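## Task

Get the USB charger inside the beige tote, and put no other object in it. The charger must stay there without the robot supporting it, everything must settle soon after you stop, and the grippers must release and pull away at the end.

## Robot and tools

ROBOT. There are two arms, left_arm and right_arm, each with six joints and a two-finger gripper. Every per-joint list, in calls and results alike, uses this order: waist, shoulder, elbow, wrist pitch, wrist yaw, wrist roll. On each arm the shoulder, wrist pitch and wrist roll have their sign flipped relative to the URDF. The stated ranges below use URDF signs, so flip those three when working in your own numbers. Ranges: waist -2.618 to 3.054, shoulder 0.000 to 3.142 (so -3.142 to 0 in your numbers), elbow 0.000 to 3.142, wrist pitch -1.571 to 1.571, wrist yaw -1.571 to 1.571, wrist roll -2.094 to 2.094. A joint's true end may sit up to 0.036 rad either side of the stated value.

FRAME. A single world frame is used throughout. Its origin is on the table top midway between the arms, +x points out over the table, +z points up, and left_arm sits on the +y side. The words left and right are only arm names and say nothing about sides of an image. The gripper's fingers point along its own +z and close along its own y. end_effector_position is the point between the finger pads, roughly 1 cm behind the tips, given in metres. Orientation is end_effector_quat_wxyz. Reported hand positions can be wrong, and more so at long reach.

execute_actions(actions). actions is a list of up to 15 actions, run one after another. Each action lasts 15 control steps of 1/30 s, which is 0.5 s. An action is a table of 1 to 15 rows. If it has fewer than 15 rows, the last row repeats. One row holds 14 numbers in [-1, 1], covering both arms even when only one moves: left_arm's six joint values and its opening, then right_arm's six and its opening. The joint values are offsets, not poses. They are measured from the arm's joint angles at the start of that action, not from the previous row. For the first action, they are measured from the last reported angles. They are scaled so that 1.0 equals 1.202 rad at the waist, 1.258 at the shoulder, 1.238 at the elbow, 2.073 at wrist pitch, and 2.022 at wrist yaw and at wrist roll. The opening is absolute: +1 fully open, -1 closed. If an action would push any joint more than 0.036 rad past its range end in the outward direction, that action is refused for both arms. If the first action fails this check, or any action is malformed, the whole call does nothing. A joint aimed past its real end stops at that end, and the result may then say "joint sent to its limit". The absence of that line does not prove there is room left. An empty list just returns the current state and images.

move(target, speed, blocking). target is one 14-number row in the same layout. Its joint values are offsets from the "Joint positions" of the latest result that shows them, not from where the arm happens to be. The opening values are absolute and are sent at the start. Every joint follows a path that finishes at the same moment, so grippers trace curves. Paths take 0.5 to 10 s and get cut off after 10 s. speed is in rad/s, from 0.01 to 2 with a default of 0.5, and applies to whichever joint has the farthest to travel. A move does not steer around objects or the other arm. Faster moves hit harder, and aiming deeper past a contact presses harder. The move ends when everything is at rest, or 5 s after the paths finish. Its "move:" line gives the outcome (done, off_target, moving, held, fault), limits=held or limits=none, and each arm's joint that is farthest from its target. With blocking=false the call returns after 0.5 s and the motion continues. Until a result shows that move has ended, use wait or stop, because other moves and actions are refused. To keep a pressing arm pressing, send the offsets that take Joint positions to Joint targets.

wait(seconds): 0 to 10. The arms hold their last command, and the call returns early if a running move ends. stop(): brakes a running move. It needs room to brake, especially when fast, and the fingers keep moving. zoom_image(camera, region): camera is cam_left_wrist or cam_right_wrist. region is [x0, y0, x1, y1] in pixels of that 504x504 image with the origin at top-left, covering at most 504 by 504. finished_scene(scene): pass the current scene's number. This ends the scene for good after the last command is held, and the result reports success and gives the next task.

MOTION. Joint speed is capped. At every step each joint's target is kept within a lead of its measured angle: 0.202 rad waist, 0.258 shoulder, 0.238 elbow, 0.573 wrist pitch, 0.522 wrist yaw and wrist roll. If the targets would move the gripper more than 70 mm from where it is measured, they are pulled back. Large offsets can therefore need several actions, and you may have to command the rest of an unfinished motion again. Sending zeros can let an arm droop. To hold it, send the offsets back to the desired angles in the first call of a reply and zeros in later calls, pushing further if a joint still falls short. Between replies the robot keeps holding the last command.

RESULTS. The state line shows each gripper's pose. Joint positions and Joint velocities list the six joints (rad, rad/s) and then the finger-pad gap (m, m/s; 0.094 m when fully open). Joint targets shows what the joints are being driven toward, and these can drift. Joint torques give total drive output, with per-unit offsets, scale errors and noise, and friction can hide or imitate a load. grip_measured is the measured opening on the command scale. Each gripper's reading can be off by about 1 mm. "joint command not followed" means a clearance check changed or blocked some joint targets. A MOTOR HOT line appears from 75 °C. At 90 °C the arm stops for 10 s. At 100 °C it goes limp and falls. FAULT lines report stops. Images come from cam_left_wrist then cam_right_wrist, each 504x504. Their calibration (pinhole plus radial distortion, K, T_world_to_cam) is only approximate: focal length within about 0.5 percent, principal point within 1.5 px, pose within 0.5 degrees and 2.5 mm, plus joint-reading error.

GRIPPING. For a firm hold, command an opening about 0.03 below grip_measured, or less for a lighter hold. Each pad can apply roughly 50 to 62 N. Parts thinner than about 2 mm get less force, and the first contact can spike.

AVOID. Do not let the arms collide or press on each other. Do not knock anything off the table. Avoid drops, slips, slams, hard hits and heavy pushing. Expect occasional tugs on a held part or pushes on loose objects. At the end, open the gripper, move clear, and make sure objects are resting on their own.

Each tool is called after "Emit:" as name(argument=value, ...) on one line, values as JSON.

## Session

Emit:
execute_actions(actions=[])

Scene clock: 0.00 s.
left_arm: end_effector_position=(+0.0596, -0.1265, +0.3244) grip_measured=+1.000 end_effector_quat_wxyz=(+0.351, +0.897, -0.024, +0.267) | right_arm: end_effector_position=(+0.2651, -0.3757, +0.1800) grip_measured=+1.000 end_effector_quat_wxyz=(+0.089, -0.441, +0.889, -0.082)
Joint names: [waist, shoulder, elbow, wrist pitch, wrist yaw, wrist roll]
Joint positions: left_arm=[-1.655 -1.532  1.703  0.961 -0.533 -1.773  0.094] | right_arm=[-0.217 -1.43   1.354  1.253 -0.025  1.305  0.094]
Joint velocities: left_arm=[ 0.017 -0.002 -0.002  0.037  0.022 -0.11   0.   ] | right_arm=[ 0.007  0.012  0.007 -0.051 -0.066 -0.037  0.   ]
Joint torques (N m, as the arm reports them, + toward a larger Joint positions number): no reading
Joint targets: left_arm=[-1.655 -1.520 1.713 0.960 -0.534 -1.768] | right_arm=[-0.217 -1.419 1.365 1.251 -0.033 1.304]
camera_calibration (this result's frames):
cam_left_wrist: T_world_to_cam=[[0.261403, 0.696349, -0.668406, 0.299697], [0.477521, 0.508507, 0.716516, -0.170129], [0.838834, -0.506477, -0.199596, 0.0675972], [0, 0, 0, 1]] pos_world=[-0.0538041, -0.0879455, 0.335712]
cam_right_wrist: T_world_to_cam=[[0.607508, -0.769148, 0.198358, -0.487702], [-0.676883, -0.370618, 0.635981, -0.0546969], [-0.415649, -0.520629, -0.745776, 0.153604], [0, 0, 0, 1]] pos_world=[0.323104, -0.315416, 0.24608]

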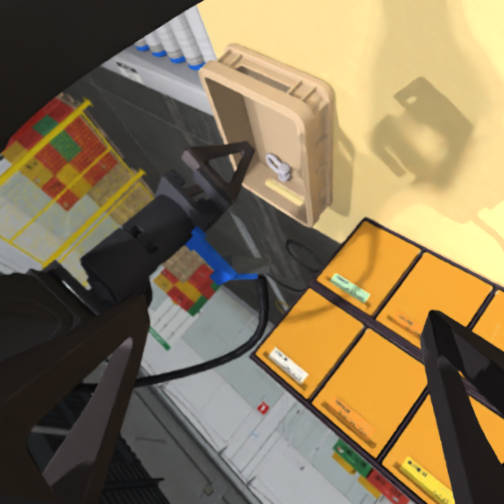

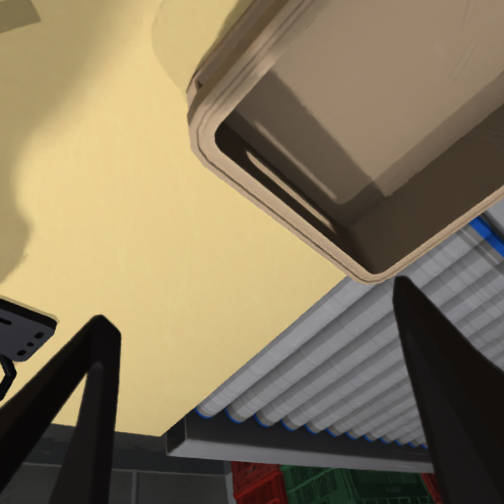

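Emit:
move(target=[1,-0.12,0.12,-0.04,0.23,0.87,1,0,0,0,0,0,0,1], speed=1.5)

Emit:
move(target=[0.6,0,0,0,0,0,1,0,-0.21,0.4,-0.18,0,-0.64,1], speed=1.5)

Scene clock: 10.40 s.
left_arm: end_effector_position=(+0.4224, +0.0924, +0.3017) grip_measured=+1.000 end_effector_quat_wxyz=(+0.389, +0.198, +0.898, -0.048) | right_arm: end_effector_position=(+0.2651, -0.3757, +0.1800) grip_measured=+1.000 end_effector_quat_wxyz=(+0.089, -0.441, +0.889, -0.082)
Joint names: [waist, shoulder, elbow, wrist pitch, wrist yaw, wrist roll]
Joint positions: left_arm=[-0.451 -1.683  1.821  0.905 -0.074 -0.023  0.094] | right_arm=[-0.217 -1.43   1.354  1.253 -0.025  1.305  0.094]
Joint velocities: left_arm=[-0.007  0.037  0.002  0.095  0.022  0.051  0.   ] | right_arm=[ 0.002 -0.012  0.002 -0.007  0.037 -0.037  0.   ]
Joint torques (N m, as the arm reports them, + toward a larger Joint positions number): left_arm=[-0.22  9.12  9.87 -1.79 -0.01  0.01] | right_arm=[-0.03  4.57  5.43 -0.91 -0.01  0.  ]
Joint targets: left_arm=[-0.453 -1.683 1.852 0.878 -0.068 -0.014] | right_arm=[-0.217 -1.430 1.354 1.253 -0.025 1.305]
move: off_target (left_arm); limits=none; left_arm: farthest joint: the elbow, 0.031 radians from its target (0.148 radians at the start); right_arm: farthest joint: the waist, 0.000 radians from its target (0.000 radians at the start)
camera_calibration (this result's frames):
cam_left_wrist: T_world_to_cam=[[-0.331405, -0.935895, -0.119459, 0.272881], [-0.908403, 0.350721, -0.227594, 0.446337], [0.254901, 0.0330912, -0.966401, 0.29783], [0, 0, 0, 1]] pos_world=[0.419971, 0.0889928, 0.422005]
cam_right_wrist: T_world_to_cam=[[0.607508, -0.769148, 0.198358, -0.487702], [-0.676883, -0.370618, 0.635981, -0.0546969], [-0.415649, -0.520629, -0.745776, 0.153604], [0, 0, 0, 1]] pos_world=[0.323104, -0.315416, 0.24608]

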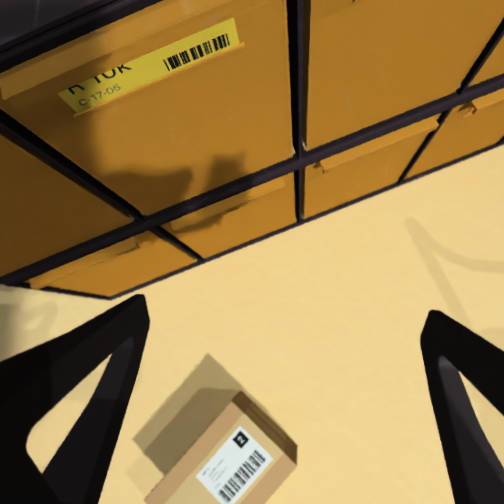

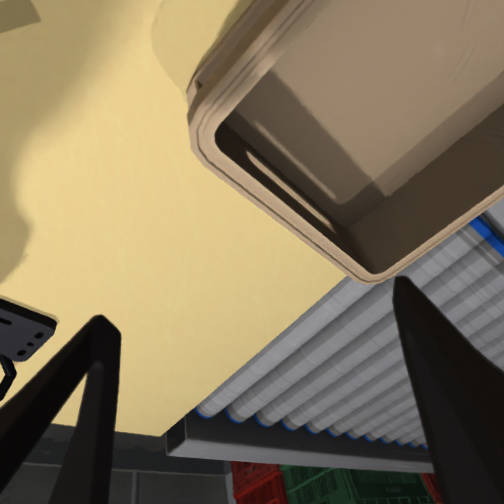

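Scene clock: 12.33 s.
left_arm: end_effector_position=(+0.4388, +0.4191, +0.3017) grip_measured=+1.000 end_effector_quat_wxyz=(+0.381, -0.132, +0.910, +0.093) | right_arm: end_effector_position=(+0.4256, -0.4410, +0.2930) grip_measured=+1.000 end_effector_quat_wxyz=(+0.377, +0.164, +0.909, -0.066)
Joint names: [waist, shoulder, elbow, wrist pitch, wrist yaw, wrist roll]
Joint positions: left_arm=[ 0.271 -1.683  1.821  0.905 -0.076 -0.023  0.094] | right_arm=[-0.217 -1.693  1.809  0.901 -0.025  0.019  0.094]
Joint velocities: left_arm=[-0.032  0.022  0.002 -0.007 -0.066 -0.022  0.   ] | right_arm=[ 0.012 -0.012  0.002  0.037  0.022 -0.066  0.   ]
Joint torques (N m, as the arm reports them, + toward a larger Joint positions number): left_arm=[-0.14  9.09  7.3  -1.53 -0.06 -0.04] | right_arm=[-0.04  7.07  8.78 -2.02 -0.01 -0.05]
Joint targets: left_arm=[0.271 -1.683 1.821 0.905 -0.074 -0.023] | right_arm=[-0.217 -1.694 1.849 0.880 -0.025 0.011]
move: off_target (right_arm); limits=none; left_arm: farthest joint: the wrist yaw, 0.002 radians from its target (0.000 radians at the start); right_arm: farthest joint: the elbow, 0.040 radians from its target (0.496 radians at the start)
camera_calibration (this result's frames):
cam_left_wrist: T_world_to_cam=[[0.370554, -0.92096, -0.120506, 0.270104], [-0.91331, -0.337686, -0.227671, 0.637356], [0.168983, 0.194423, -0.966253, 0.252893], [0, 0, 0, 1]] pos_world=[0.439281, 0.414813, 0.422014]
cam_right_wrist: T_world_to_cam=[[-0.494594, -0.852117, -0.171095, -0.117108], [-0.868881, 0.489434, 0.0741622, 0.583534], [0.0205448, 0.185342, -0.982459, 0.465671], [0, 0, 0, 1]] pos_world=[0.439533, -0.471699, 0.39419]

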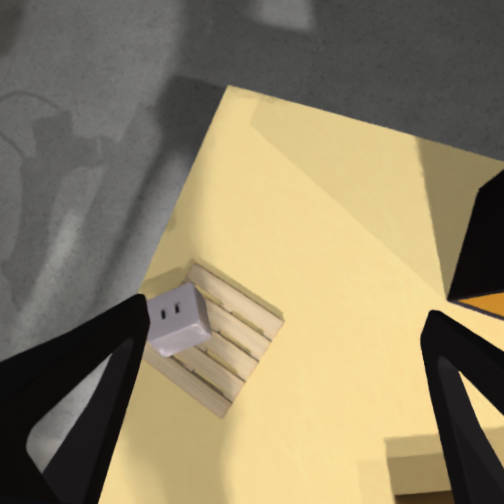

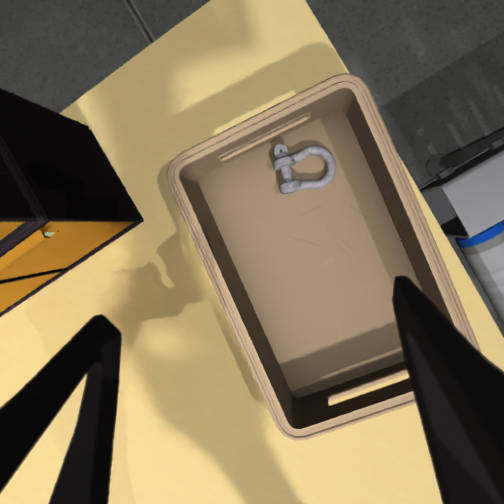

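Emit:
move(target=[0.2,-0.34,0.15,0.08,0,0,1,0,0,0,0,0,0,1], speed=1)

Scene clock: 35.43 s.
left_arm: end_effector_position=(+0.4216, +0.5406, +0.1305) grip_measured=+1.000 end_effector_quat_wxyz=(+0.159, -0.252, +0.951, +0.084) | right_arm: end_effector_position=(+0.4257, -0.4410, +0.2931) grip_measured=+1.000 end_effector_quat_wxyz=(+0.378, +0.164, +0.909, -0.066)
Joint names: [waist, shoulder, elbow, wrist pitch, wrist yaw, wrist roll]
Joint positions: left_arm=[ 0.518 -2.135  1.979  1.061 -0.076 -0.023  0.094] | right_arm=[-0.217 -1.693  1.809  0.901 -0.025  0.019  0.094]
Joint velocities: left_arm=[ 0.002  0.017 -0.002  0.037 -0.051  0.037  0.   ] | right_arm=[ 0.022  0.002 -0.002 -0.066  0.007  0.037  0.   ]
Joint torques (N m, as the arm reports them, + toward a larger Joint positions number): left_arm=[-0.58 15.1   9.38 -0.83 -0.08 -0.05] | right_arm=[-0.02  7.11  5.83 -1.76  0.    0.01]
Joint targets: left_arm=[0.511 -2.111 2.007 1.071 -0.076 -0.023] | right_arm=[-0.217 -1.693 1.809 0.901 -0.025 0.020]
move: off_target (left_arm); limits=none; left_arm: farthest joint: the elbow, 0.027 radians from its target (0.186 radians at the start); right_arm: farthest joint: the waist, 0.000 radians from its target (0.000 radians at the start)
camera_calibration (this result's frames):
cam_left_wrist: T_world_to_cam=[[0.530782, -0.83356, -0.153128, 0.257222], [-0.805035, -0.552364, 0.216363, 0.636227], [-0.264934, 0.00843171, -0.96423, 0.349937], [0, 0, 0, 1]] pos_world=[0.468366, 0.562889, 0.239152]
cam_right_wrist: T_world_to_cam=[[-0.494747, -0.851965, -0.17141, -0.116863], [-0.868782, 0.48966, 0.0738283, 0.58375], [0.0210332, 0.185444, -0.98243, 0.465569], [0, 0, 0, 1]] pos_world=[0.439542, -0.471739, 0.39426]

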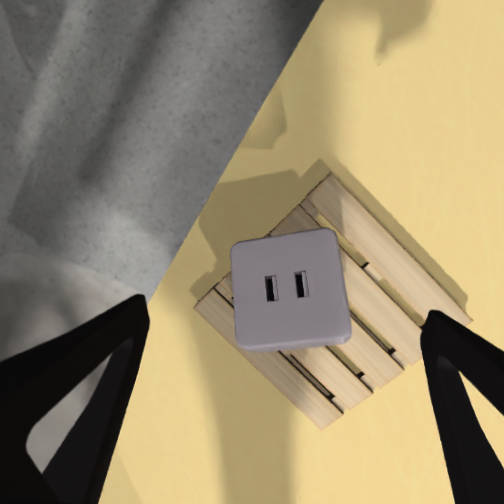

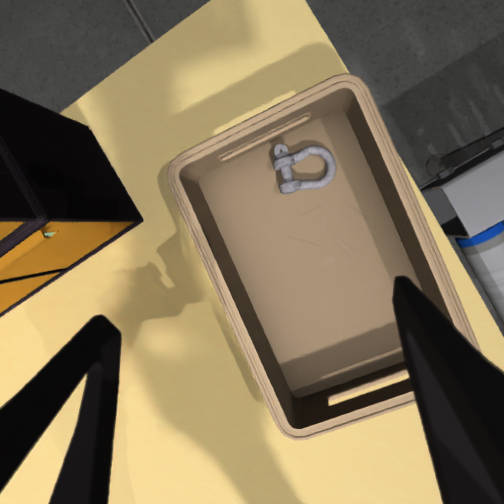

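Emit:
move(target=[0,-0.03,-0.175,-0.125,0,0.05,1,0,0,0,0,0,0,1], speed=0.7)

Scene clock: 46.00 s.
left_arm: end_effector_position=(+0.4212, +0.5404, +0.0493) grip_measured=+1.000 end_effector_quat_wxyz=(+0.143, -0.295, +0.942, +0.072) | right_arm: end_effector_position=(+0.4257, -0.4410, +0.2931) grip_measured=+1.000 end_effector_quat_wxyz=(+0.378, +0.164, +0.909, -0.066)
Joint names: [waist, shoulder, elbow, wrist pitch, wrist yaw, wrist roll]
Joint positions: left_arm=[ 0.518 -2.194  1.764  0.828 -0.076  0.069  0.094] | right_arm=[-0.217 -1.693  1.809  0.901 -0.025  0.019  0.094]
Joint velocities: left_arm=[ 0.012  0.012 -0.042 -0.007 -0.022 -0.066  0.   ] | right_arm=[ 0.017  0.007 -0.012  0.022 -0.007 -0.037  0.   ]
Joint torques (N m, as the arm reports them, + toward a larger Joint positions number): left_arm=[-0.04 15.34  6.88 -1.09 -0.07  0.05] | right_arm=[-0.04  7.12  5.82 -1.76 -0.01  0.  ]
Joint targets: left_arm=[0.518 -2.173 1.763 0.802 -0.076 0.078] | right_arm=[-0.217 -1.693 1.809 0.901 -0.025 0.019]
move: off_target (left_arm); limits=none; left_arm: farthest joint: the wrist pitch, 0.026 radians from its target (0.259 radians at the start); right_arm: farthest joint: the waist, 0.000 radians from its target (0.000 radians at the start)
camera_calibration (this result's frames):
cam_left_wrist: T_world_to_cam=[[0.599371, -0.790461, -0.1262, 0.191291], [-0.750908, -0.609842, 0.253435, 0.659788], [-0.277293, -0.0571365, -0.959085, 0.311876], [0, 0, 0, 1]] pos_world=[0.467267, 0.571394, 0.156043]
cam_right_wrist: T_world_to_cam=[[-0.494747, -0.851965, -0.17141, -0.116863], [-0.868782, 0.48966, 0.0738283, 0.58375], [0.0210332, 0.185444, -0.98243, 0.465569], [0, 0, 0, 1]] pos_world=[0.439542, -0.471739, 0.39426]

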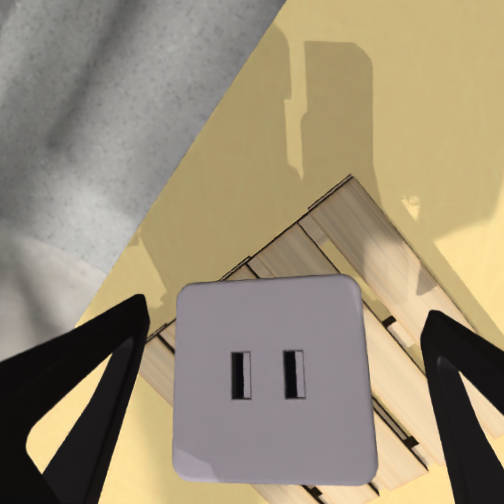

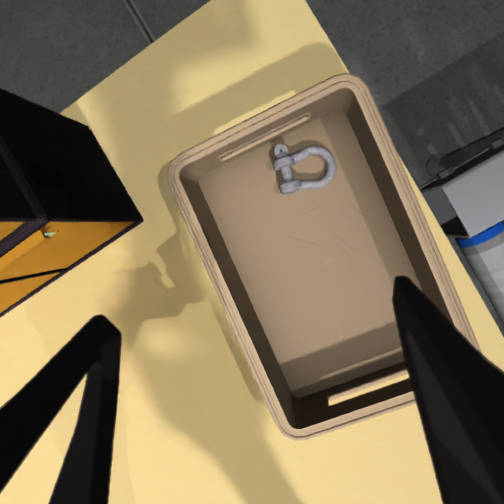

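Emit:
execute_actions(actions=[[[0,0.045,-0.1,-0.045,0,0,1,0,0,0,0,0,0,1]],[[0,0,0,0,0,0,1,0,0,0,0,0,0,1]]])

Scene clock: 60.07 s.
left_arm: end_effector_position=(+0.4095, +0.5335, +0.0370) grip_measured=+1.000 end_effector_quat_wxyz=(+0.142, -0.297, +0.942, +0.070) | right_arm: end_effector_position=(+0.4257, -0.4410, +0.2931) grip_measured=+1.000 end_effector_quat_wxyz=(+0.378, +0.164, +0.909, -0.066)
Joint names: [waist, shoulder, elbow, wrist pitch, wrist yaw, wrist roll]
Joint positions: left_arm=[ 0.519 -2.155  1.651  0.759 -0.073  0.072  0.094] | right_arm=[-0.217 -1.693  1.809  0.901 -0.025  0.019  0.094]
Joint velocities: left_arm=[-0.012  0.002  0.012 -0.007 -0.022  0.007  0.   ] | right_arm=[-0.007 -0.017 -0.002  0.051 -0.007 -0.022  0.   ]
Joint torques (N m, as the arm reports them, + toward a larger Joint positions number): left_arm=[-0.04 13.12  6.86 -0.84 -0.08 -0.04] | right_arm=[-0.05  7.13  5.83 -1.76  0.    0.  ]
Joint targets: left_arm=[0.519 -2.155 1.651 0.759 -0.073 0.072] | right_arm=[-0.217 -1.693 1.809 0.901 -0.025 0.019]
camera_calibration (this result's frames):
cam_left_wrist: T_world_to_cam=[[0.60149, -0.789328, -0.12317, 0.189692], [-0.748911, -0.610797, 0.257018, 0.649473], [-0.278103, -0.0623506, -0.958525, 0.299586], [0, 0, 0, 1]] pos_world=[0.455616, 0.565105, 0.143599]
cam_right_wrist: T_world_to_cam=[[-0.494747, -0.851965, -0.17141, -0.116863], [-0.868782, 0.48966, 0.0738283, 0.58375], [0.0210332, 0.185444, -0.98243, 0.465569], [0, 0, 0, 1]] pos_world=[0.439542, -0.471739, 0.39426]

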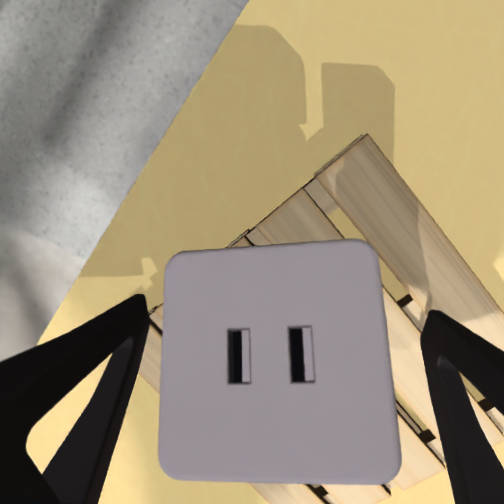

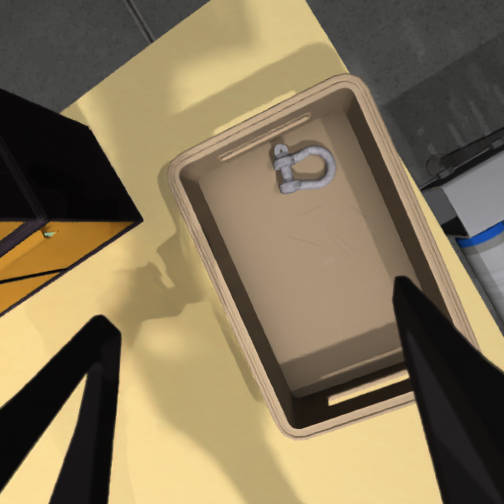

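Close: 57 mm ≈ 0.21.

Emit:
execute_actions(actions=[[[0,0,0,0,0,0,0.5,0,0,0,0,0,0,1]],[[0,0,0,0,0,0,0.25,0,0,0,0,0,0,1]],[[0,0,0,0,0,0,0.1,0,0,0,0,0,0,1]],[[0,0,0,0,0,0,0.1,0,0,0,0,0,0,1]]])

Scene clock: 67.10 s.
left_arm: end_effector_position=(+0.4095, +0.5336, +0.0370) grip_measured=+0.208 end_effector_quat_wxyz=(+0.142, -0.297, +0.942, +0.070) | right_arm: end_effector_position=(+0.4257, -0.4410, +0.2931) grip_measured=+1.000 end_effector_quat_wxyz=(+0.378, +0.164, +0.909, -0.066)
Joint names: [waist, shoulder, elbow, wrist pitch, wrist yaw, wrist roll]
Joint positions: left_arm=[ 0.519 -2.155  1.651  0.759 -0.074  0.072  0.057] | right_arm=[-0.217 -1.693  1.809  0.901 -0.025  0.019  0.094]
Joint velocities: left_arm=[ 0.007  0.002  0.007  0.007  0.007 -0.007 -0.001] | right_arm=[-0.002  0.012 -0.007  0.037  0.037  0.095  0.   ]
Joint torques (N m, as the arm reports them, + toward a larger Joint positions number): left_arm=[-0.04 13.15  6.89 -0.83 -0.07 -0.04] | right_arm=[-0.04  7.14  5.82 -1.75  0.    0.  ]
Joint targets: left_arm=[0.519 -2.155 1.651 0.759 -0.074 0.072] | right_arm=[-0.217 -1.693 1.809 0.901 -0.025 0.019]
camera_calibration (this result's frames):
cam_left_wrist: T_world_to_cam=[[0.601559, -0.78922, -0.123528, 0.189687], [-0.748794, -0.610965, 0.256963, 0.649524], [-0.278272, -0.0620819, -0.958494, 0.299509], [0, 0, 0, 1]] pos_world=[0.455596, 0.565135, 0.143605]
cam_right_wrist: T_world_to_cam=[[-0.494747, -0.851965, -0.17141, -0.116863], [-0.868782, 0.48966, 0.0738283, 0.58375], [0.0210332, 0.185444, -0.98243, 0.465569], [0, 0, 0, 1]] pos_world=[0.439542, -0.471739, 0.39426]

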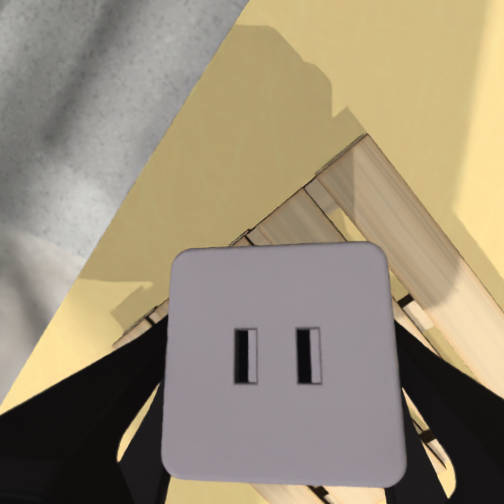

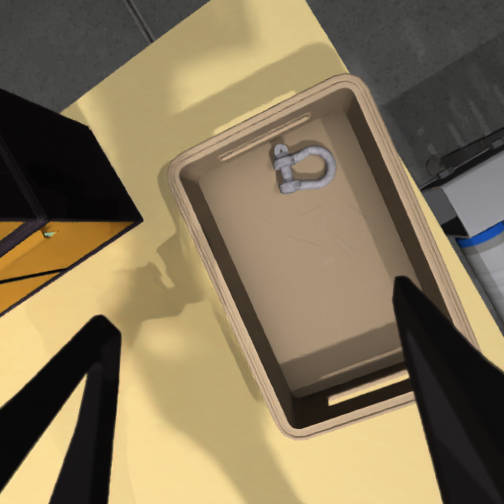

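Emit:
move(target=[-0.1,0.33,0.137,0.165,0,-0.03,0.17,0,0,0,0,0,0,1], speed=0.7)

Emit:
move(target=[-0.95,0,0,0,0,0,0.17,0,0,0,0,0,0,1], speed=1)

Scene clock: 83.60 s.
left_arm: end_effector_position=(+0.3888, +0.4631, +0.2372) grip_measured=+0.208 end_effector_quat_wxyz=(+0.247, -0.215, +0.941, +0.085) | right_arm: end_effector_position=(+0.4257, -0.4410, +0.2931) grip_measured=+1.000 end_effector_quat_wxyz=(+0.378, +0.164, +0.909, -0.066)
Joint names: [waist, shoulder, elbow, wrist pitch, wrist yaw, wrist roll]
Joint positions: left_arm=[ 0.402 -1.749  1.805  1.102 -0.074  0.018  0.057] | right_arm=[-0.217 -1.693  1.809  0.901 -0.025  0.019  0.094]
Joint velocities: left_arm=[-0.002 -0.012 -0.002  0.037 -0.081 -0.037  0.   ] | right_arm=[-0.012 -0.002  0.017 -0.007  0.022  0.007  0.   ]
Joint torques (N m, as the arm reports them, + toward a larger Joint positions number): left_arm=[-0.28 10.38  8.53 -1.2  -0.07 -0.07] | right_arm=[-0.02  7.13  5.81 -1.76 -0.01  0.  ]
Joint targets: left_arm=[0.399 -1.739 1.821 1.100 -0.074 0.012] | right_arm=[-0.217 -1.693 1.809 0.901 -0.025 0.019]
move: done; limits=none; left_arm: farthest joint: the elbow, 0.016 radians from its target (0.169 radians at the start); right_arm: farthest joint: the waist, 0.000 radians from its target (0.000 radians at the start)
camera_calibration (this result's frames):
cam_left_wrist: T_world_to_cam=[[0.485912, -0.865522, -0.121494, 0.251087], [-0.868154, -0.494033, 0.0473306, 0.581546], [-0.100988, 0.0824774, -0.991463, 0.35322], [0, 0, 0, 1]] pos_world=[0.418537, 0.475492, 0.353186]
cam_right_wrist: T_world_to_cam=[[-0.494747, -0.851965, -0.17141, -0.116863], [-0.868782, 0.48966, 0.0738283, 0.58375], [0.0210332, 0.185444, -0.98243, 0.465569], [0, 0, 0, 1]] pos_world=[0.439542, -0.471739, 0.39426]

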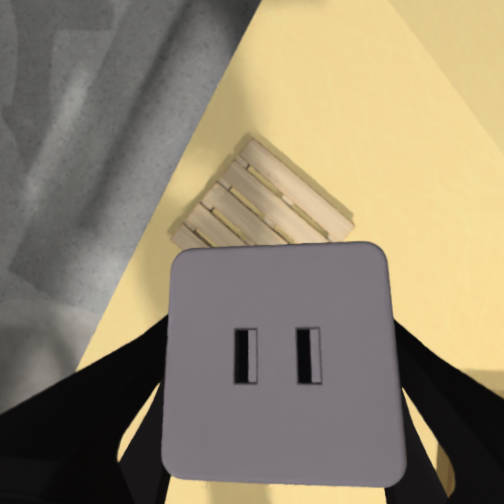

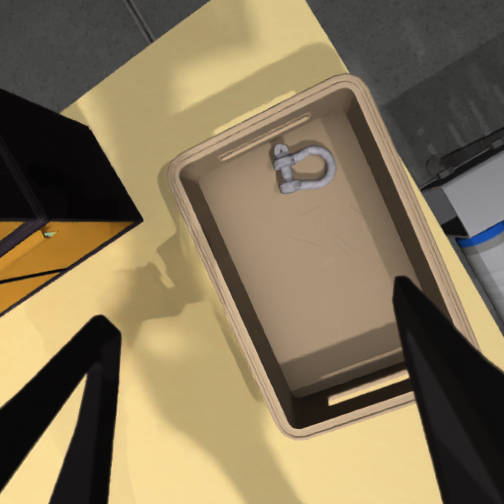

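Scene clock: 85.33 s.
left_arm: end_effector_position=(+0.3271, -0.0049, +0.2322) grip_measured=+0.209 end_effector_quat_wxyz=(+0.247, +0.333, +0.908, -0.064) | right_arm: end_effector_position=(+0.4257, -0.4410, +0.2931) grip_measured=+1.000 end_effector_quat_wxyz=(+0.378, +0.164, +0.909, -0.066)
Joint names: [waist, shoulder, elbow, wrist pitch, wrist yaw, wrist roll]
Joint positions: left_arm=[-0.747 -1.761  1.805  1.103 -0.065  0.018  0.057] | right_arm=[-0.217 -1.693  1.809  0.901 -0.025  0.019  0.094]
Joint velocities: left_arm=[-0.017  0.007 -0.022  0.037 -0.051  0.007 -0.   ] | right_arm=[-0.002 -0.007 -0.002  0.037 -0.037 -0.022  0.   ]
Joint torques (N m, as the arm reports them, + toward a larger Joint positions number): left_arm=[ 0.54 10.6   7.12 -1.17 -0.14 -0.03] | right_arm=[-0.05  7.11  5.82 -1.76 -0.01  0.01]
Joint targets: left_arm=[-0.740 -1.749 1.805 1.102 -0.074 0.018] | right_arm=[-0.217 -1.693 1.809 0.901 -0.025 0.019]
move: done; limits=none; left_arm: farthest joint: the shoulder, 0.012 radians from its target (0.000 radians at the start); right_arm: farthest joint: the waist, 0.000 radians from its target (0.000 radians at the start)
camera_calibration (this result's frames):
cam_left_wrist: T_world_to_cam=[[-0.59624, -0.794496, -0.115216, 0.228227], [-0.80256, 0.593445, 0.0610021, 0.277683], [0.0199085, 0.12884, -0.991466, 0.341311], [0, 0, 0, 1]] pos_world=[0.35214, -0.027438, 0.347754]
cam_right_wrist: T_world_to_cam=[[-0.494747, -0.851965, -0.17141, -0.116863], [-0.868782, 0.48966, 0.0738283, 0.58375], [0.0210332, 0.185444, -0.98243, 0.465569], [0, 0, 0, 1]] pos_world=[0.439542, -0.471739, 0.39426]

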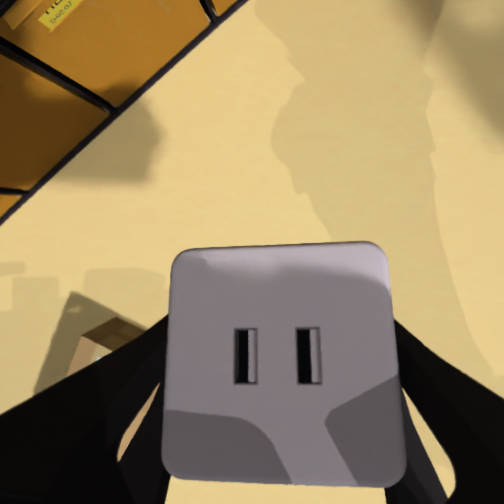

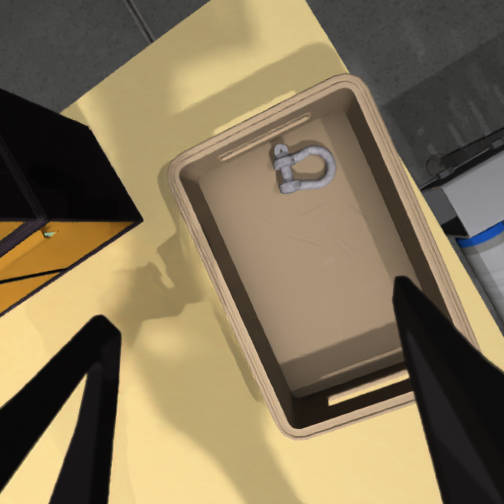

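Emit:
move(target=[-0.05,-0.345,-0.02,-0.145,0,0,0.17,0,0,0,0,0,0,1], speed=0.7)

Scene clock: 104.67 s.
left_arm: end_effector_position=(+0.3557, -0.0676, +0.0360) grip_measured=+0.210 end_effector_quat_wxyz=(+0.142, +0.370, +0.918, -0.026) | right_arm: end_effector_position=(+0.4257, -0.4410, +0.2931) grip_measured=+1.000 end_effector_quat_wxyz=(+0.378, +0.164, +0.909, -0.066)
Joint names: [waist, shoulder, elbow, wrist pitch, wrist yaw, wrist roll]
Joint positions: left_arm=[-0.802 -2.228  1.775  0.836 -0.065  0.018  0.057] | right_arm=[-0.217 -1.693  1.809  0.901 -0.025  0.019  0.094]
Joint velocities: left_arm=[ 0.007  0.002  0.002  0.007 -0.022  0.007 -0.001] | right_arm=[ 0.012 -0.012  0.012  0.007  0.037  0.037  0.   ]
Joint torques (N m, as the arm reports them, + toward a larger Joint positions number): left_arm=[-0.54 16.47  7.3  -1.08 -0.06 -0.04] | right_arm=[-0.04  7.11  5.83 -1.76 -0.01  0.01]
Joint targets: left_arm=[-0.807 -2.195 1.780 0.803 -0.065 0.018] | right_arm=[-0.217 -1.693 1.809 0.901 -0.025 0.019]
move: off_target (left_arm); limits=none; left_arm: farthest joint: the wrist pitch, 0.034 radians from its target (0.301 radians at the start); right_arm: farthest joint: the waist, 0.000 radians from its target (0.000 radians at the start)
camera_calibration (this result's frames):
cam_left_wrist: T_world_to_cam=[[-0.658805, -0.740364, -0.133553, 0.199448], [-0.74097, 0.607855, 0.285438, 0.32078], [-0.130147, 0.287007, -0.949046, 0.216811], [0, 0, 0, 1]] pos_world=[0.397304, -0.10955, 0.140838]
cam_right_wrist: T_world_to_cam=[[-0.494747, -0.851965, -0.17141, -0.116863], [-0.868782, 0.48966, 0.0738283, 0.58375], [0.0210332, 0.185444, -0.98243, 0.465569], [0, 0, 0, 1]] pos_world=[0.439542, -0.471739, 0.39426]

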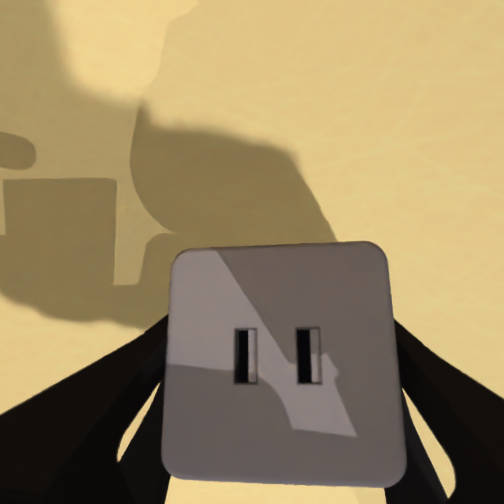

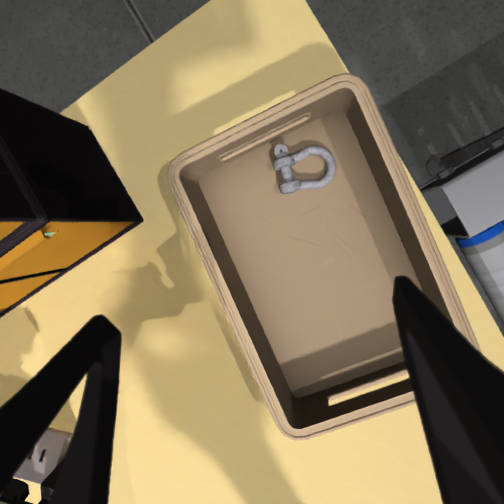

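Emit:
execute_actions(actions=[[[0,-0.02,0,0,0,0,0.17,0,0,0,0,0,0,1]],[[0,-0.01,0,0,0,0,0.17,0,0,0,0,0,0,1]],[[0,0,0,0,0,0,0.17,0,0,0,0,0,0,1]]])

Scene clock: 111.27 s.
left_arm: end_effector_position=(+0.3542, -0.0660, +0.0246) grip_measured=+0.198 end_effector_quat_wxyz=(+0.131, +0.370, +0.919, -0.021) | right_arm: end_effector_position=(+0.4257, -0.4410, +0.2931) grip_measured=+1.000 end_effector_quat_wxyz=(+0.378, +0.164, +0.909, -0.066)
Joint names: [waist, shoulder, elbow, wrist pitch, wrist yaw, wrist roll]
Joint positions: left_arm=[-0.802 -2.252  1.775  0.836 -0.065  0.019  0.056] | right_arm=[-0.217 -1.693  1.809  0.901 -0.025  0.019  0.094]
Joint velocities: left_arm=[-0.007  0.022  0.002  0.022  0.007  0.081  0.   ] | right_arm=[-0.012  0.012 -0.002 -0.022 -0.022  0.051  0.   ]
Joint torques (N m, as the arm reports them, + toward a larger Joint positions number): left_arm=[-0.03 13.89  6.84 -0.76 -0.07 -0.05] | right_arm=[-0.04  7.12  5.81 -1.76 -0.01  0.  ]
Joint targets: left_arm=[-0.802 -2.252 1.775 0.836 -0.065 0.019] | right_arm=[-0.217 -1.693 1.809 0.901 -0.025 0.019]
camera_calibration (this result's frames):
cam_left_wrist: T_world_to_cam=[[-0.660434, -0.738603, -0.13525, 0.198863], [-0.736515, 0.602132, 0.308192, 0.319505], [-0.146194, 0.303154, -0.941661, 0.211898], [0, 0, 0, 1]] pos_world=[0.397634, -0.109741, 0.127963]
cam_right_wrist: T_world_to_cam=[[-0.494747, -0.851965, -0.17141, -0.116863], [-0.868782, 0.48966, 0.0738283, 0.58375], [0.0210332, 0.185444, -0.98243, 0.465569], [0, 0, 0, 1]] pos_world=[0.439542, -0.471739, 0.39426]

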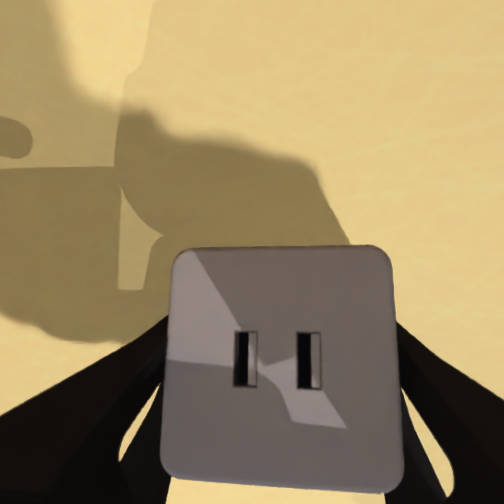

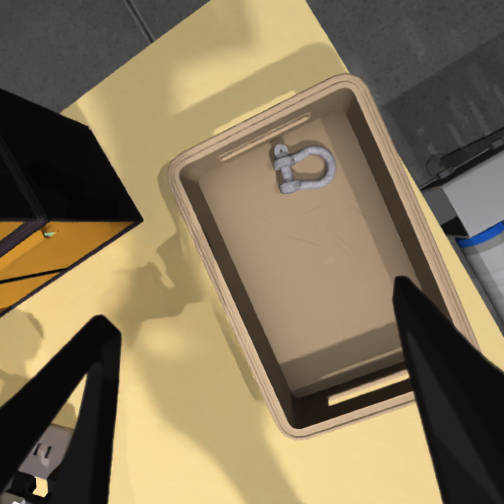

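Emit:
execute_actions(actions=[[[0,0,0,0,0,0,0.5,0,0,0,0,0,0,1]],[[0,0,0,0,0,0,1,0,0,0,0,0,0,1]],[[0,0.15,0,0,0,0,1,0,0,0,0,0,0,1]],[[0,0.15,0,0,0,0,1,0,0,0,0,0,0,1]],[[0,0.12,0,0,0,0,1,0,0,0,0,0,0,1]]])

Emit:
move(target=[1,0.05,0,0,0,0,1,0,0,0,0,0,0,1], speed=1.5)

Scene clock: 121.87 s.
left_arm: end_effector_position=(+0.3388, -0.0443, +0.2590) grip_measured=+1.000 end_effector_quat_wxyz=(+0.343, +0.337, +0.870, -0.107) | right_arm: end_effector_position=(+0.4257, -0.4410, +0.2931) grip_measured=+1.000 end_effector_quat_wxyz=(+0.378, +0.164, +0.909, -0.066)
Joint names: [waist, shoulder, elbow, wrist pitch, wrist yaw, wrist roll]
Joint positions: left_arm=[-0.798 -1.718  1.734  0.855 -0.079  0.019  0.094] | right_arm=[-0.217 -1.693  1.809  0.901 -0.025  0.019  0.094]
Joint velocities: left_arm=[ 0.007 -0.042  0.002 -0.051 -0.022  0.037  0.   ] | right_arm=[-0.032 -0.007 -0.002  0.007  0.037 -0.022  0.   ]
Joint torques (N m, as the arm reports them, + toward a larger Joint positions number): left_arm=[-0.02  9.85  8.71 -1.53 -0.06 -0.03] | right_arm=[-0.02  7.11  5.83 -1.76 -0.01  0.01]
Joint targets: left_arm=[-0.798 -1.718 1.749 0.845 -0.079 0.019] | right_arm=[-0.217 -1.693 1.809 0.901 -0.025 0.019]
camera_calibration (this result's frames):
cam_left_wrist: T_world_to_cam=[[-0.611129, -0.784956, -0.101813, 0.208978], [-0.769034, 0.619275, -0.158383, 0.355459], [0.187374, -0.0184952, -0.982115, 0.307025], [0, 0, 0, 1]] pos_world=[0.343544, -0.0504097, 0.379109]
cam_right_wrist: T_world_to_cam=[[-0.494747, -0.851965, -0.17141, -0.116863], [-0.868782, 0.48966, 0.0738283, 0.58375], [0.0210332, 0.185444, -0.98243, 0.465569], [0, 0, 0, 1]] pos_world=[0.439542, -0.471739, 0.39426]

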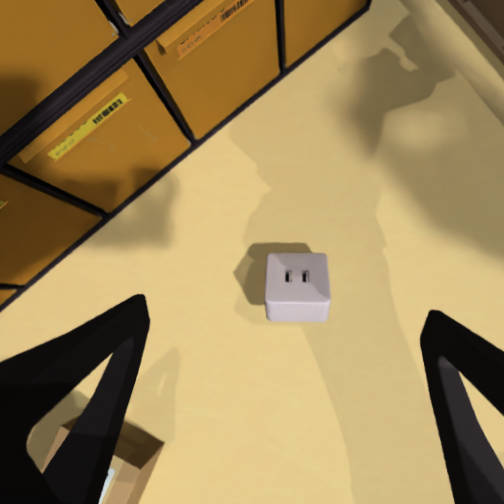

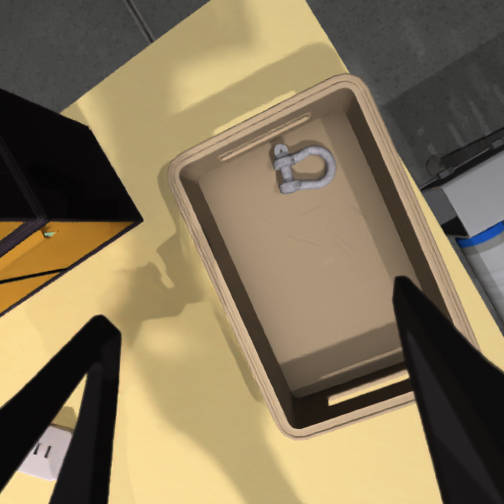

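Scene clock: 123.30 s.
left_arm: end_effector_position=(+0.4142, +0.4807, +0.2759) grip_measured=+1.000 end_effector_quat_wxyz=(+0.360, -0.217, +0.900, +0.113) | right_arm: end_effector_position=(+0.4257, -0.4410, +0.2931) grip_measured=+1.000 end_effector_quat_wxyz=(+0.378, +0.164, +0.909, -0.066)
Joint names: [waist, shoulder, elbow, wrist pitch, wrist yaw, wrist roll]
Joint positions: left_arm=[ 0.411 -1.68   1.734  0.855 -0.084  0.019  0.094] | right_arm=[-0.217 -1.693  1.809  0.901 -0.025  0.019  0.094]
Joint velocities: left_arm=[ 0.012  0.002 -0.007  0.007  0.022  0.022  0.   ] | right_arm=[-0.027  0.002  0.002 -0.022  0.051 -0.037  0.   ]
Joint torques (N m, as the arm reports them, + toward a larger Joint positions number): left_arm=[-0.65 11.13  7.4  -1.51 -0.02 -0.04] | right_arm=[-0.04  7.11  5.81 -1.76 -0.01  0.  ]
Joint targets: left_arm=[0.404 -1.655 1.734 0.855 -0.079 0.019] | right_arm=[-0.217 -1.693 1.809 0.901 -0.025 0.019]
move: off_target (left_arm); limits=none; left_arm: farthest joint: the shoulder, 0.025 radians from its target (0.063 radians at the start); right_arm: farthest joint: the waist, 0.000 radians from its target (0.000 radians at the start)
camera_calibration (this result's frames):
cam_left_wrist: T_world_to_cam=[[0.524159, -0.84564, -0.100743, 0.227528], [-0.843794, -0.499695, -0.195746, 0.670106], [0.11519, 0.187609, -0.975466, 0.248189], [0, 0, 0, 1]] pos_world=[0.417582, 0.480693, 0.396193]
cam_right_wrist: T_world_to_cam=[[-0.494747, -0.851965, -0.17141, -0.116863], [-0.868782, 0.48966, 0.0738283, 0.58375], [0.0210332, 0.185444, -0.98243, 0.465569], [0, 0, 0, 1]] pos_world=[0.439542, -0.471739, 0.39426]

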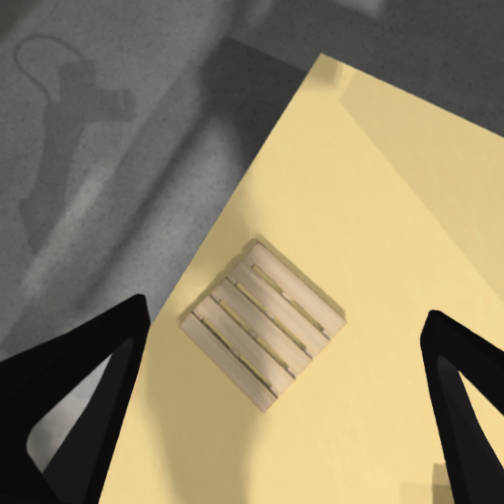

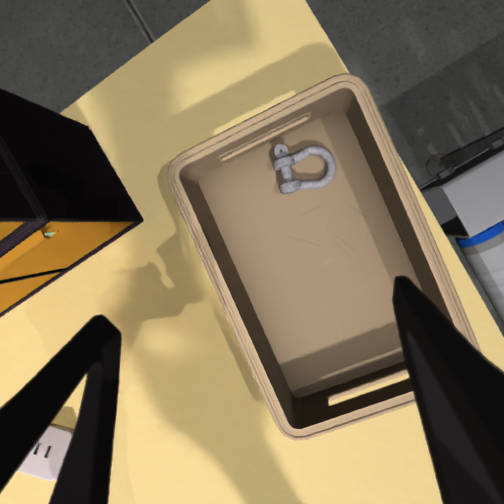

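Emit:
move(target=[0,0,0,0,0,0,1,0.76,-0.16,-0.096,0.053,0,0.09,1], speed=1)

Scene clock: 145.10 s.
left_arm: end_effector_position=(+0.4142, +0.4807, +0.2759) grip_measured=+1.000 end_effector_quat_wxyz=(+0.360, -0.217, +0.900, +0.113) | right_arm: end_effector_position=(+0.3735, -0.0387, +0.1412) grip_measured=+1.000 end_effector_quat_wxyz=(+0.170, -0.352, +0.919, +0.043)
Joint names: [waist, shoulder, elbow, wrist pitch, wrist yaw, wrist roll]
Joint positions: left_arm=[ 0.411 -1.68   1.734  0.855 -0.084  0.019  0.094] | right_arm=[ 0.705 -1.911  1.698  1.007 -0.027  0.191  0.094]
Joint velocities: left_arm=[ 0.027 -0.012 -0.002  0.095  0.037 -0.051  0.   ] | right_arm=[-0.002  0.022  0.002  0.066 -0.066 -0.007  0.   ]
Joint torques (N m, as the arm reports them, + toward a larger Joint positions number): left_arm=[-0.04  9.19  7.43 -1.51 -0.07 -0.04] | right_arm=[-0.8  10.04  5.1  -1.06  0.04  0.15]
Joint targets: left_arm=[0.411 -1.680 1.734 0.855 -0.084 0.019] | right_arm=[0.696 -1.894 1.690 1.011 -0.025 0.201]
move: done; limits=none; left_arm: farthest joint: the waist, 0.000 radians from its target (0.000 radians at the start); right_arm: farthest joint: the shoulder, 0.016 radians from its target (0.201 radians at the start)
camera_calibration (this result's frames):
cam_left_wrist: T_world_to_cam=[[0.524159, -0.84564, -0.100743, 0.227528], [-0.843794, -0.499695, -0.195746, 0.670106], [0.11519, 0.187609, -0.975466, 0.248189], [0, 0, 0, 1]] pos_world=[0.417582, 0.480693, 0.396193]
cam_right_wrist: T_world_to_cam=[[0.478544, -0.877069, -0.0417734, -0.208731], [-0.762344, -0.438613, 0.475867, 0.220244], [-0.435691, -0.195878, -0.878524, 0.383948], [0, 0, 0, 1]] pos_world=[0.435071, -0.0112628, 0.223781]

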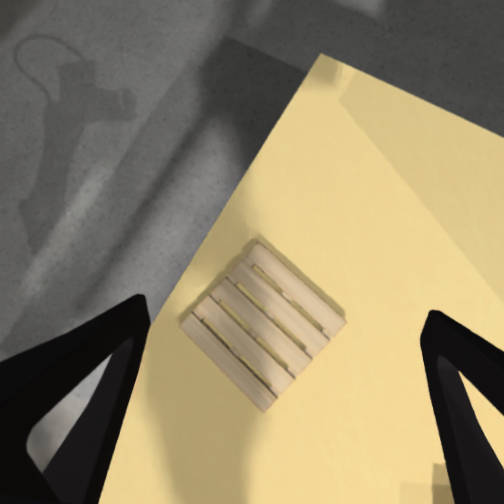

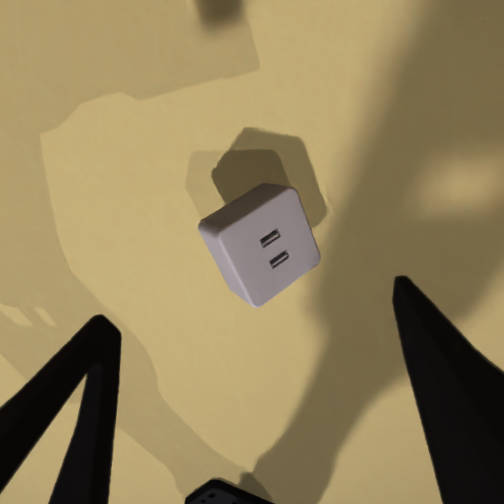

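Emit:
move(target=[0,0,0,0,0,0,1,0,0.075,-0.27,-0.118,0,0.125,1], speed=0.8)

Scene clock: 172.93 s.
left_arm: end_effector_position=(+0.4142, +0.4807, +0.2759) grip_measured=+1.000 end_effector_quat_wxyz=(+0.360, -0.217, +0.900, +0.113) | right_arm: end_effector_position=(+0.3470, -0.0544, +0.0792) grip_measured=+1.000 end_effector_quat_wxyz=(+0.158, -0.462, +0.872, +0.021)
Joint names: [waist, shoulder, elbow, wrist pitch, wrist yaw, wrist roll]
Joint positions: left_arm=[ 0.411 -1.68   1.734  0.855 -0.084  0.019  0.094] | right_arm=[ 0.705 -1.845  1.374  0.781 -0.027  0.434  0.094]
Joint velocities: left_arm=[-0.007 -0.007 -0.017 -0.022 -0.022 -0.037  0.   ] | right_arm=[-0.007  0.002  0.002 -0.066 -0.022  0.051  0.   ]
Joint torques (N m, as the arm reports them, + toward a larger Joint positions number): left_arm=[-0.01  9.22  7.42 -1.5  -0.07 -0.04] | right_arm=[-0.05  9.93  4.77 -1.23 -0.01  0.14]
Joint targets: left_arm=[0.411 -1.680 1.734 0.855 -0.084 0.019] | right_arm=[0.705 -1.816 1.364 0.762 -0.027 0.444]
move: off_target (right_arm); limits=none; left_arm: farthest joint: the waist, 0.000 radians from its target (0.000 radians at the start); right_arm: farthest joint: the shoulder, 0.028 radians from its target (0.094 radians at the start)
camera_calibration (this result's frames):
cam_left_wrist: T_world_to_cam=[[0.524159, -0.84564, -0.100743, 0.227528], [-0.843794, -0.499695, -0.195746, 0.670106], [0.11519, 0.187609, -0.975466, 0.248189], [0, 0, 0, 1]] pos_world=[0.417582, 0.480693, 0.396193]
cam_right_wrist: T_world_to_cam=[[0.6659, -0.745181, 0.0358098, -0.276427], [-0.656064, -0.56206, 0.503655, 0.176819], [-0.355187, -0.358877, -0.863162, 0.27691], [0, 0, 0, 1]] pos_world=[0.398432, -0.00722886, 0.159861]

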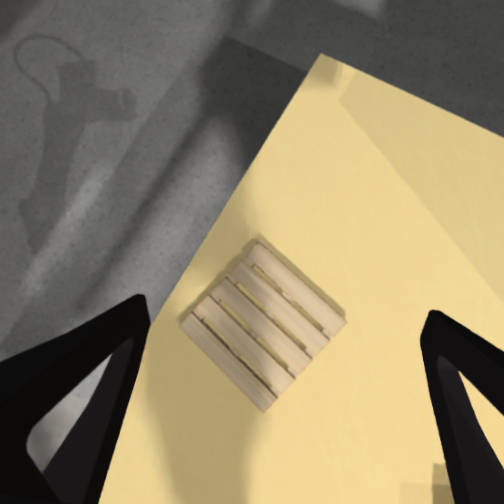

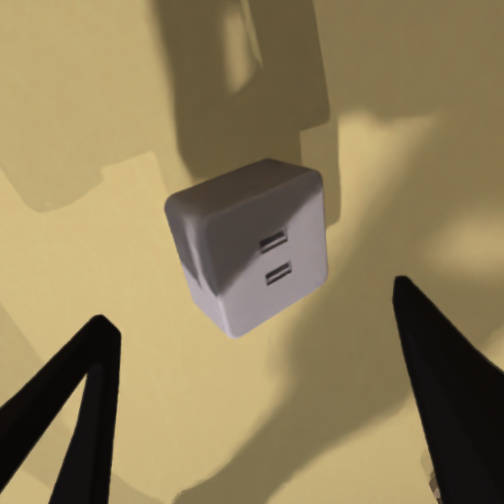

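Emit:
move(target=[0,0,0,0,0,0,1,-0.03,-0.025,-0.1,-0.075,0,-0.07,1], speed=0.6)

Scene clock: 185.27 s.
left_arm: end_effector_position=(+0.4142, +0.4807, +0.2759) grip_measured=+1.000 end_effector_quat_wxyz=(+0.360, -0.217, +0.900, +0.113) | right_arm: end_effector_position=(+0.3471, -0.0674, +0.0360) grip_measured=+1.000 end_effector_quat_wxyz=(+0.146, -0.392, +0.908, +0.029)
Joint names: [waist, shoulder, elbow, wrist pitch, wrist yaw, wrist roll]
Joint positions: left_arm=[ 0.411 -1.68   1.734  0.855 -0.084  0.019  0.094] | right_arm=[ 0.677 -1.888  1.258  0.645 -0.027  0.303  0.094]
Joint velocities: left_arm=[ 0.007  0.017 -0.007 -0.007 -0.037 -0.051  0.   ] | right_arm=[-0.012 -0.007 -0.002  0.007 -0.066 -0.007  0.   ]
Joint torques (N m, as the arm reports them, + toward a larger Joint positions number): left_arm=[-0.02  9.19  7.42 -1.5  -0.08 -0.05] | right_arm=[-0.72  8.99  4.66 -1.25  0.   -0.11]
Joint targets: left_arm=[0.411 -1.680 1.734 0.855 -0.084 0.019] | right_arm=[0.669 -1.876 1.250 0.626 -0.027 0.293]
move: done; limits=none; left_arm: farthest joint: the waist, 0.000 radians from its target (0.000 radians at the start); right_arm: farthest joint: the wrist pitch, 0.019 radians from its target (0.155 radians at the start)
camera_calibration (this result's frames):
cam_left_wrist: T_world_to_cam=[[0.524159, -0.84564, -0.100743, 0.227528], [-0.843794, -0.499695, -0.195746, 0.670106], [0.11519, 0.187609, -0.975466, 0.248189], [0, 0, 0, 1]] pos_world=[0.417582, 0.480693, 0.396193]
cam_right_wrist: T_world_to_cam=[[0.545242, -0.838249, -0.00706202, -0.247457], [-0.713157, -0.46827, 0.521661, 0.21681], [-0.440589, -0.279395, -0.853124, 0.269617], [0, 0, 0, 1]] pos_world=[0.408334, -0.0305756, 0.115168]

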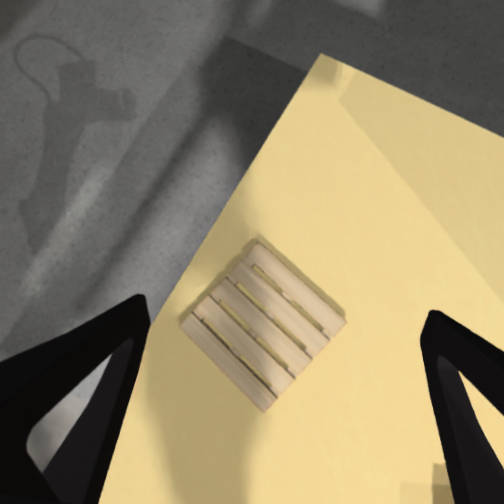

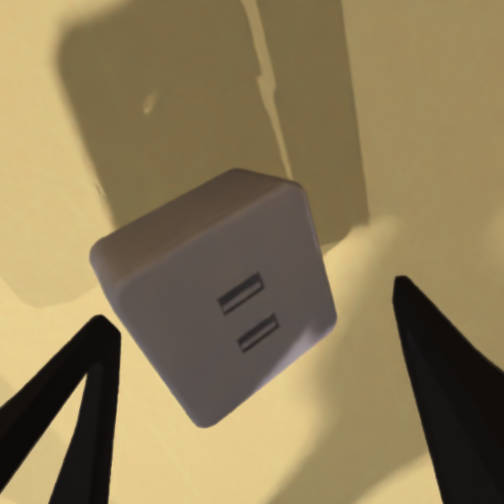

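Emit:
execute_actions(actions=[[[0,0,0,0,0,0,1,0,0,0,0,0,0.17,1]],[[0,0,0,0,0,0,1,0,0,0,0,0,0,1]]])

Scene clock: 199.30 s.
left_arm: end_effector_position=(+0.4142, +0.4807, +0.2759) grip_measured=+1.000 end_effector_quat_wxyz=(+0.360, -0.217, +0.900, +0.113) | right_arm: end_effector_position=(+0.3472, -0.0674, +0.0361) grip_measured=+1.000 end_effector_quat_wxyz=(+0.148, -0.533, +0.833, +0.005)
Joint names: [waist, shoulder, elbow, wrist pitch, wrist yaw, wrist roll]
Joint positions: left_arm=[ 0.411 -1.68   1.734  0.855 -0.084  0.019  0.094] | right_arm=[ 0.677 -1.888  1.258  0.644 -0.027  0.626  0.094]
Joint velocities: left_arm=[-0.017  0.002 -0.012 -0.051  0.037  0.051  0.   ] | right_arm=[-0.017 -0.007 -0.007 -0.066  0.066 -0.066  0.   ]
Joint torques (N m, as the arm reports them, + toward a larger Joint positions number): left_arm=[-0.02  9.15  7.41 -1.5  -0.07 -0.04] | right_arm=[-0.03  8.18  5.28 -1.02 -0.01 -0.01]
Joint targets: left_arm=[0.411 -1.680 1.734 0.855 -0.084 0.019] | right_arm=[0.677 -1.888 1.258 0.644 -0.027 0.625]
camera_calibration (this result's frames):
cam_left_wrist: T_world_to_cam=[[0.524159, -0.84564, -0.100743, 0.227528], [-0.843794, -0.499695, -0.195746, 0.670106], [0.11519, 0.187609, -0.975466, 0.248189], [0, 0, 0, 1]] pos_world=[0.417582, 0.480693, 0.396193]
cam_right_wrist: T_world_to_cam=[[0.771958, -0.629692, 0.0869998, -0.315583], [-0.5711, -0.626911, 0.529931, 0.156551], [-0.279152, -0.45877, -0.843566, 0.201193], [0, 0, 0, 1]] pos_world=[0.389186, -0.00827523, 0.114214]

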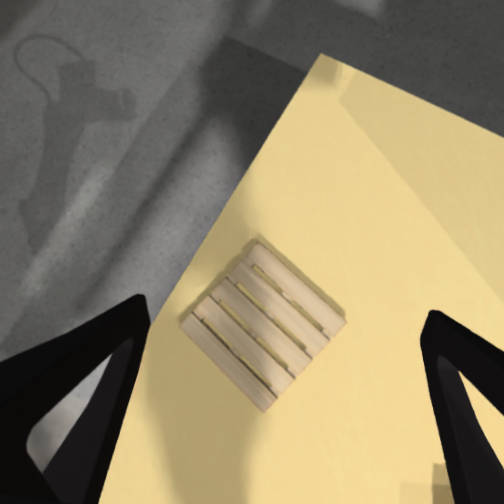

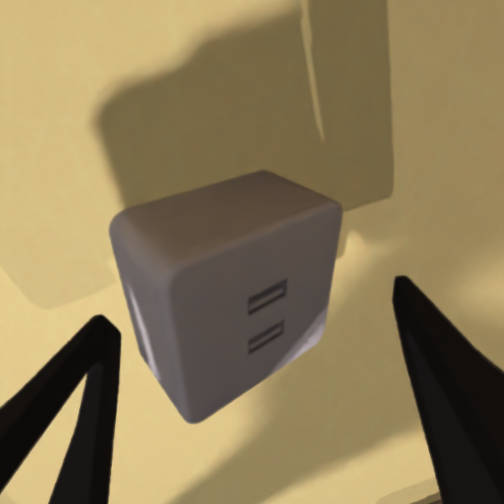

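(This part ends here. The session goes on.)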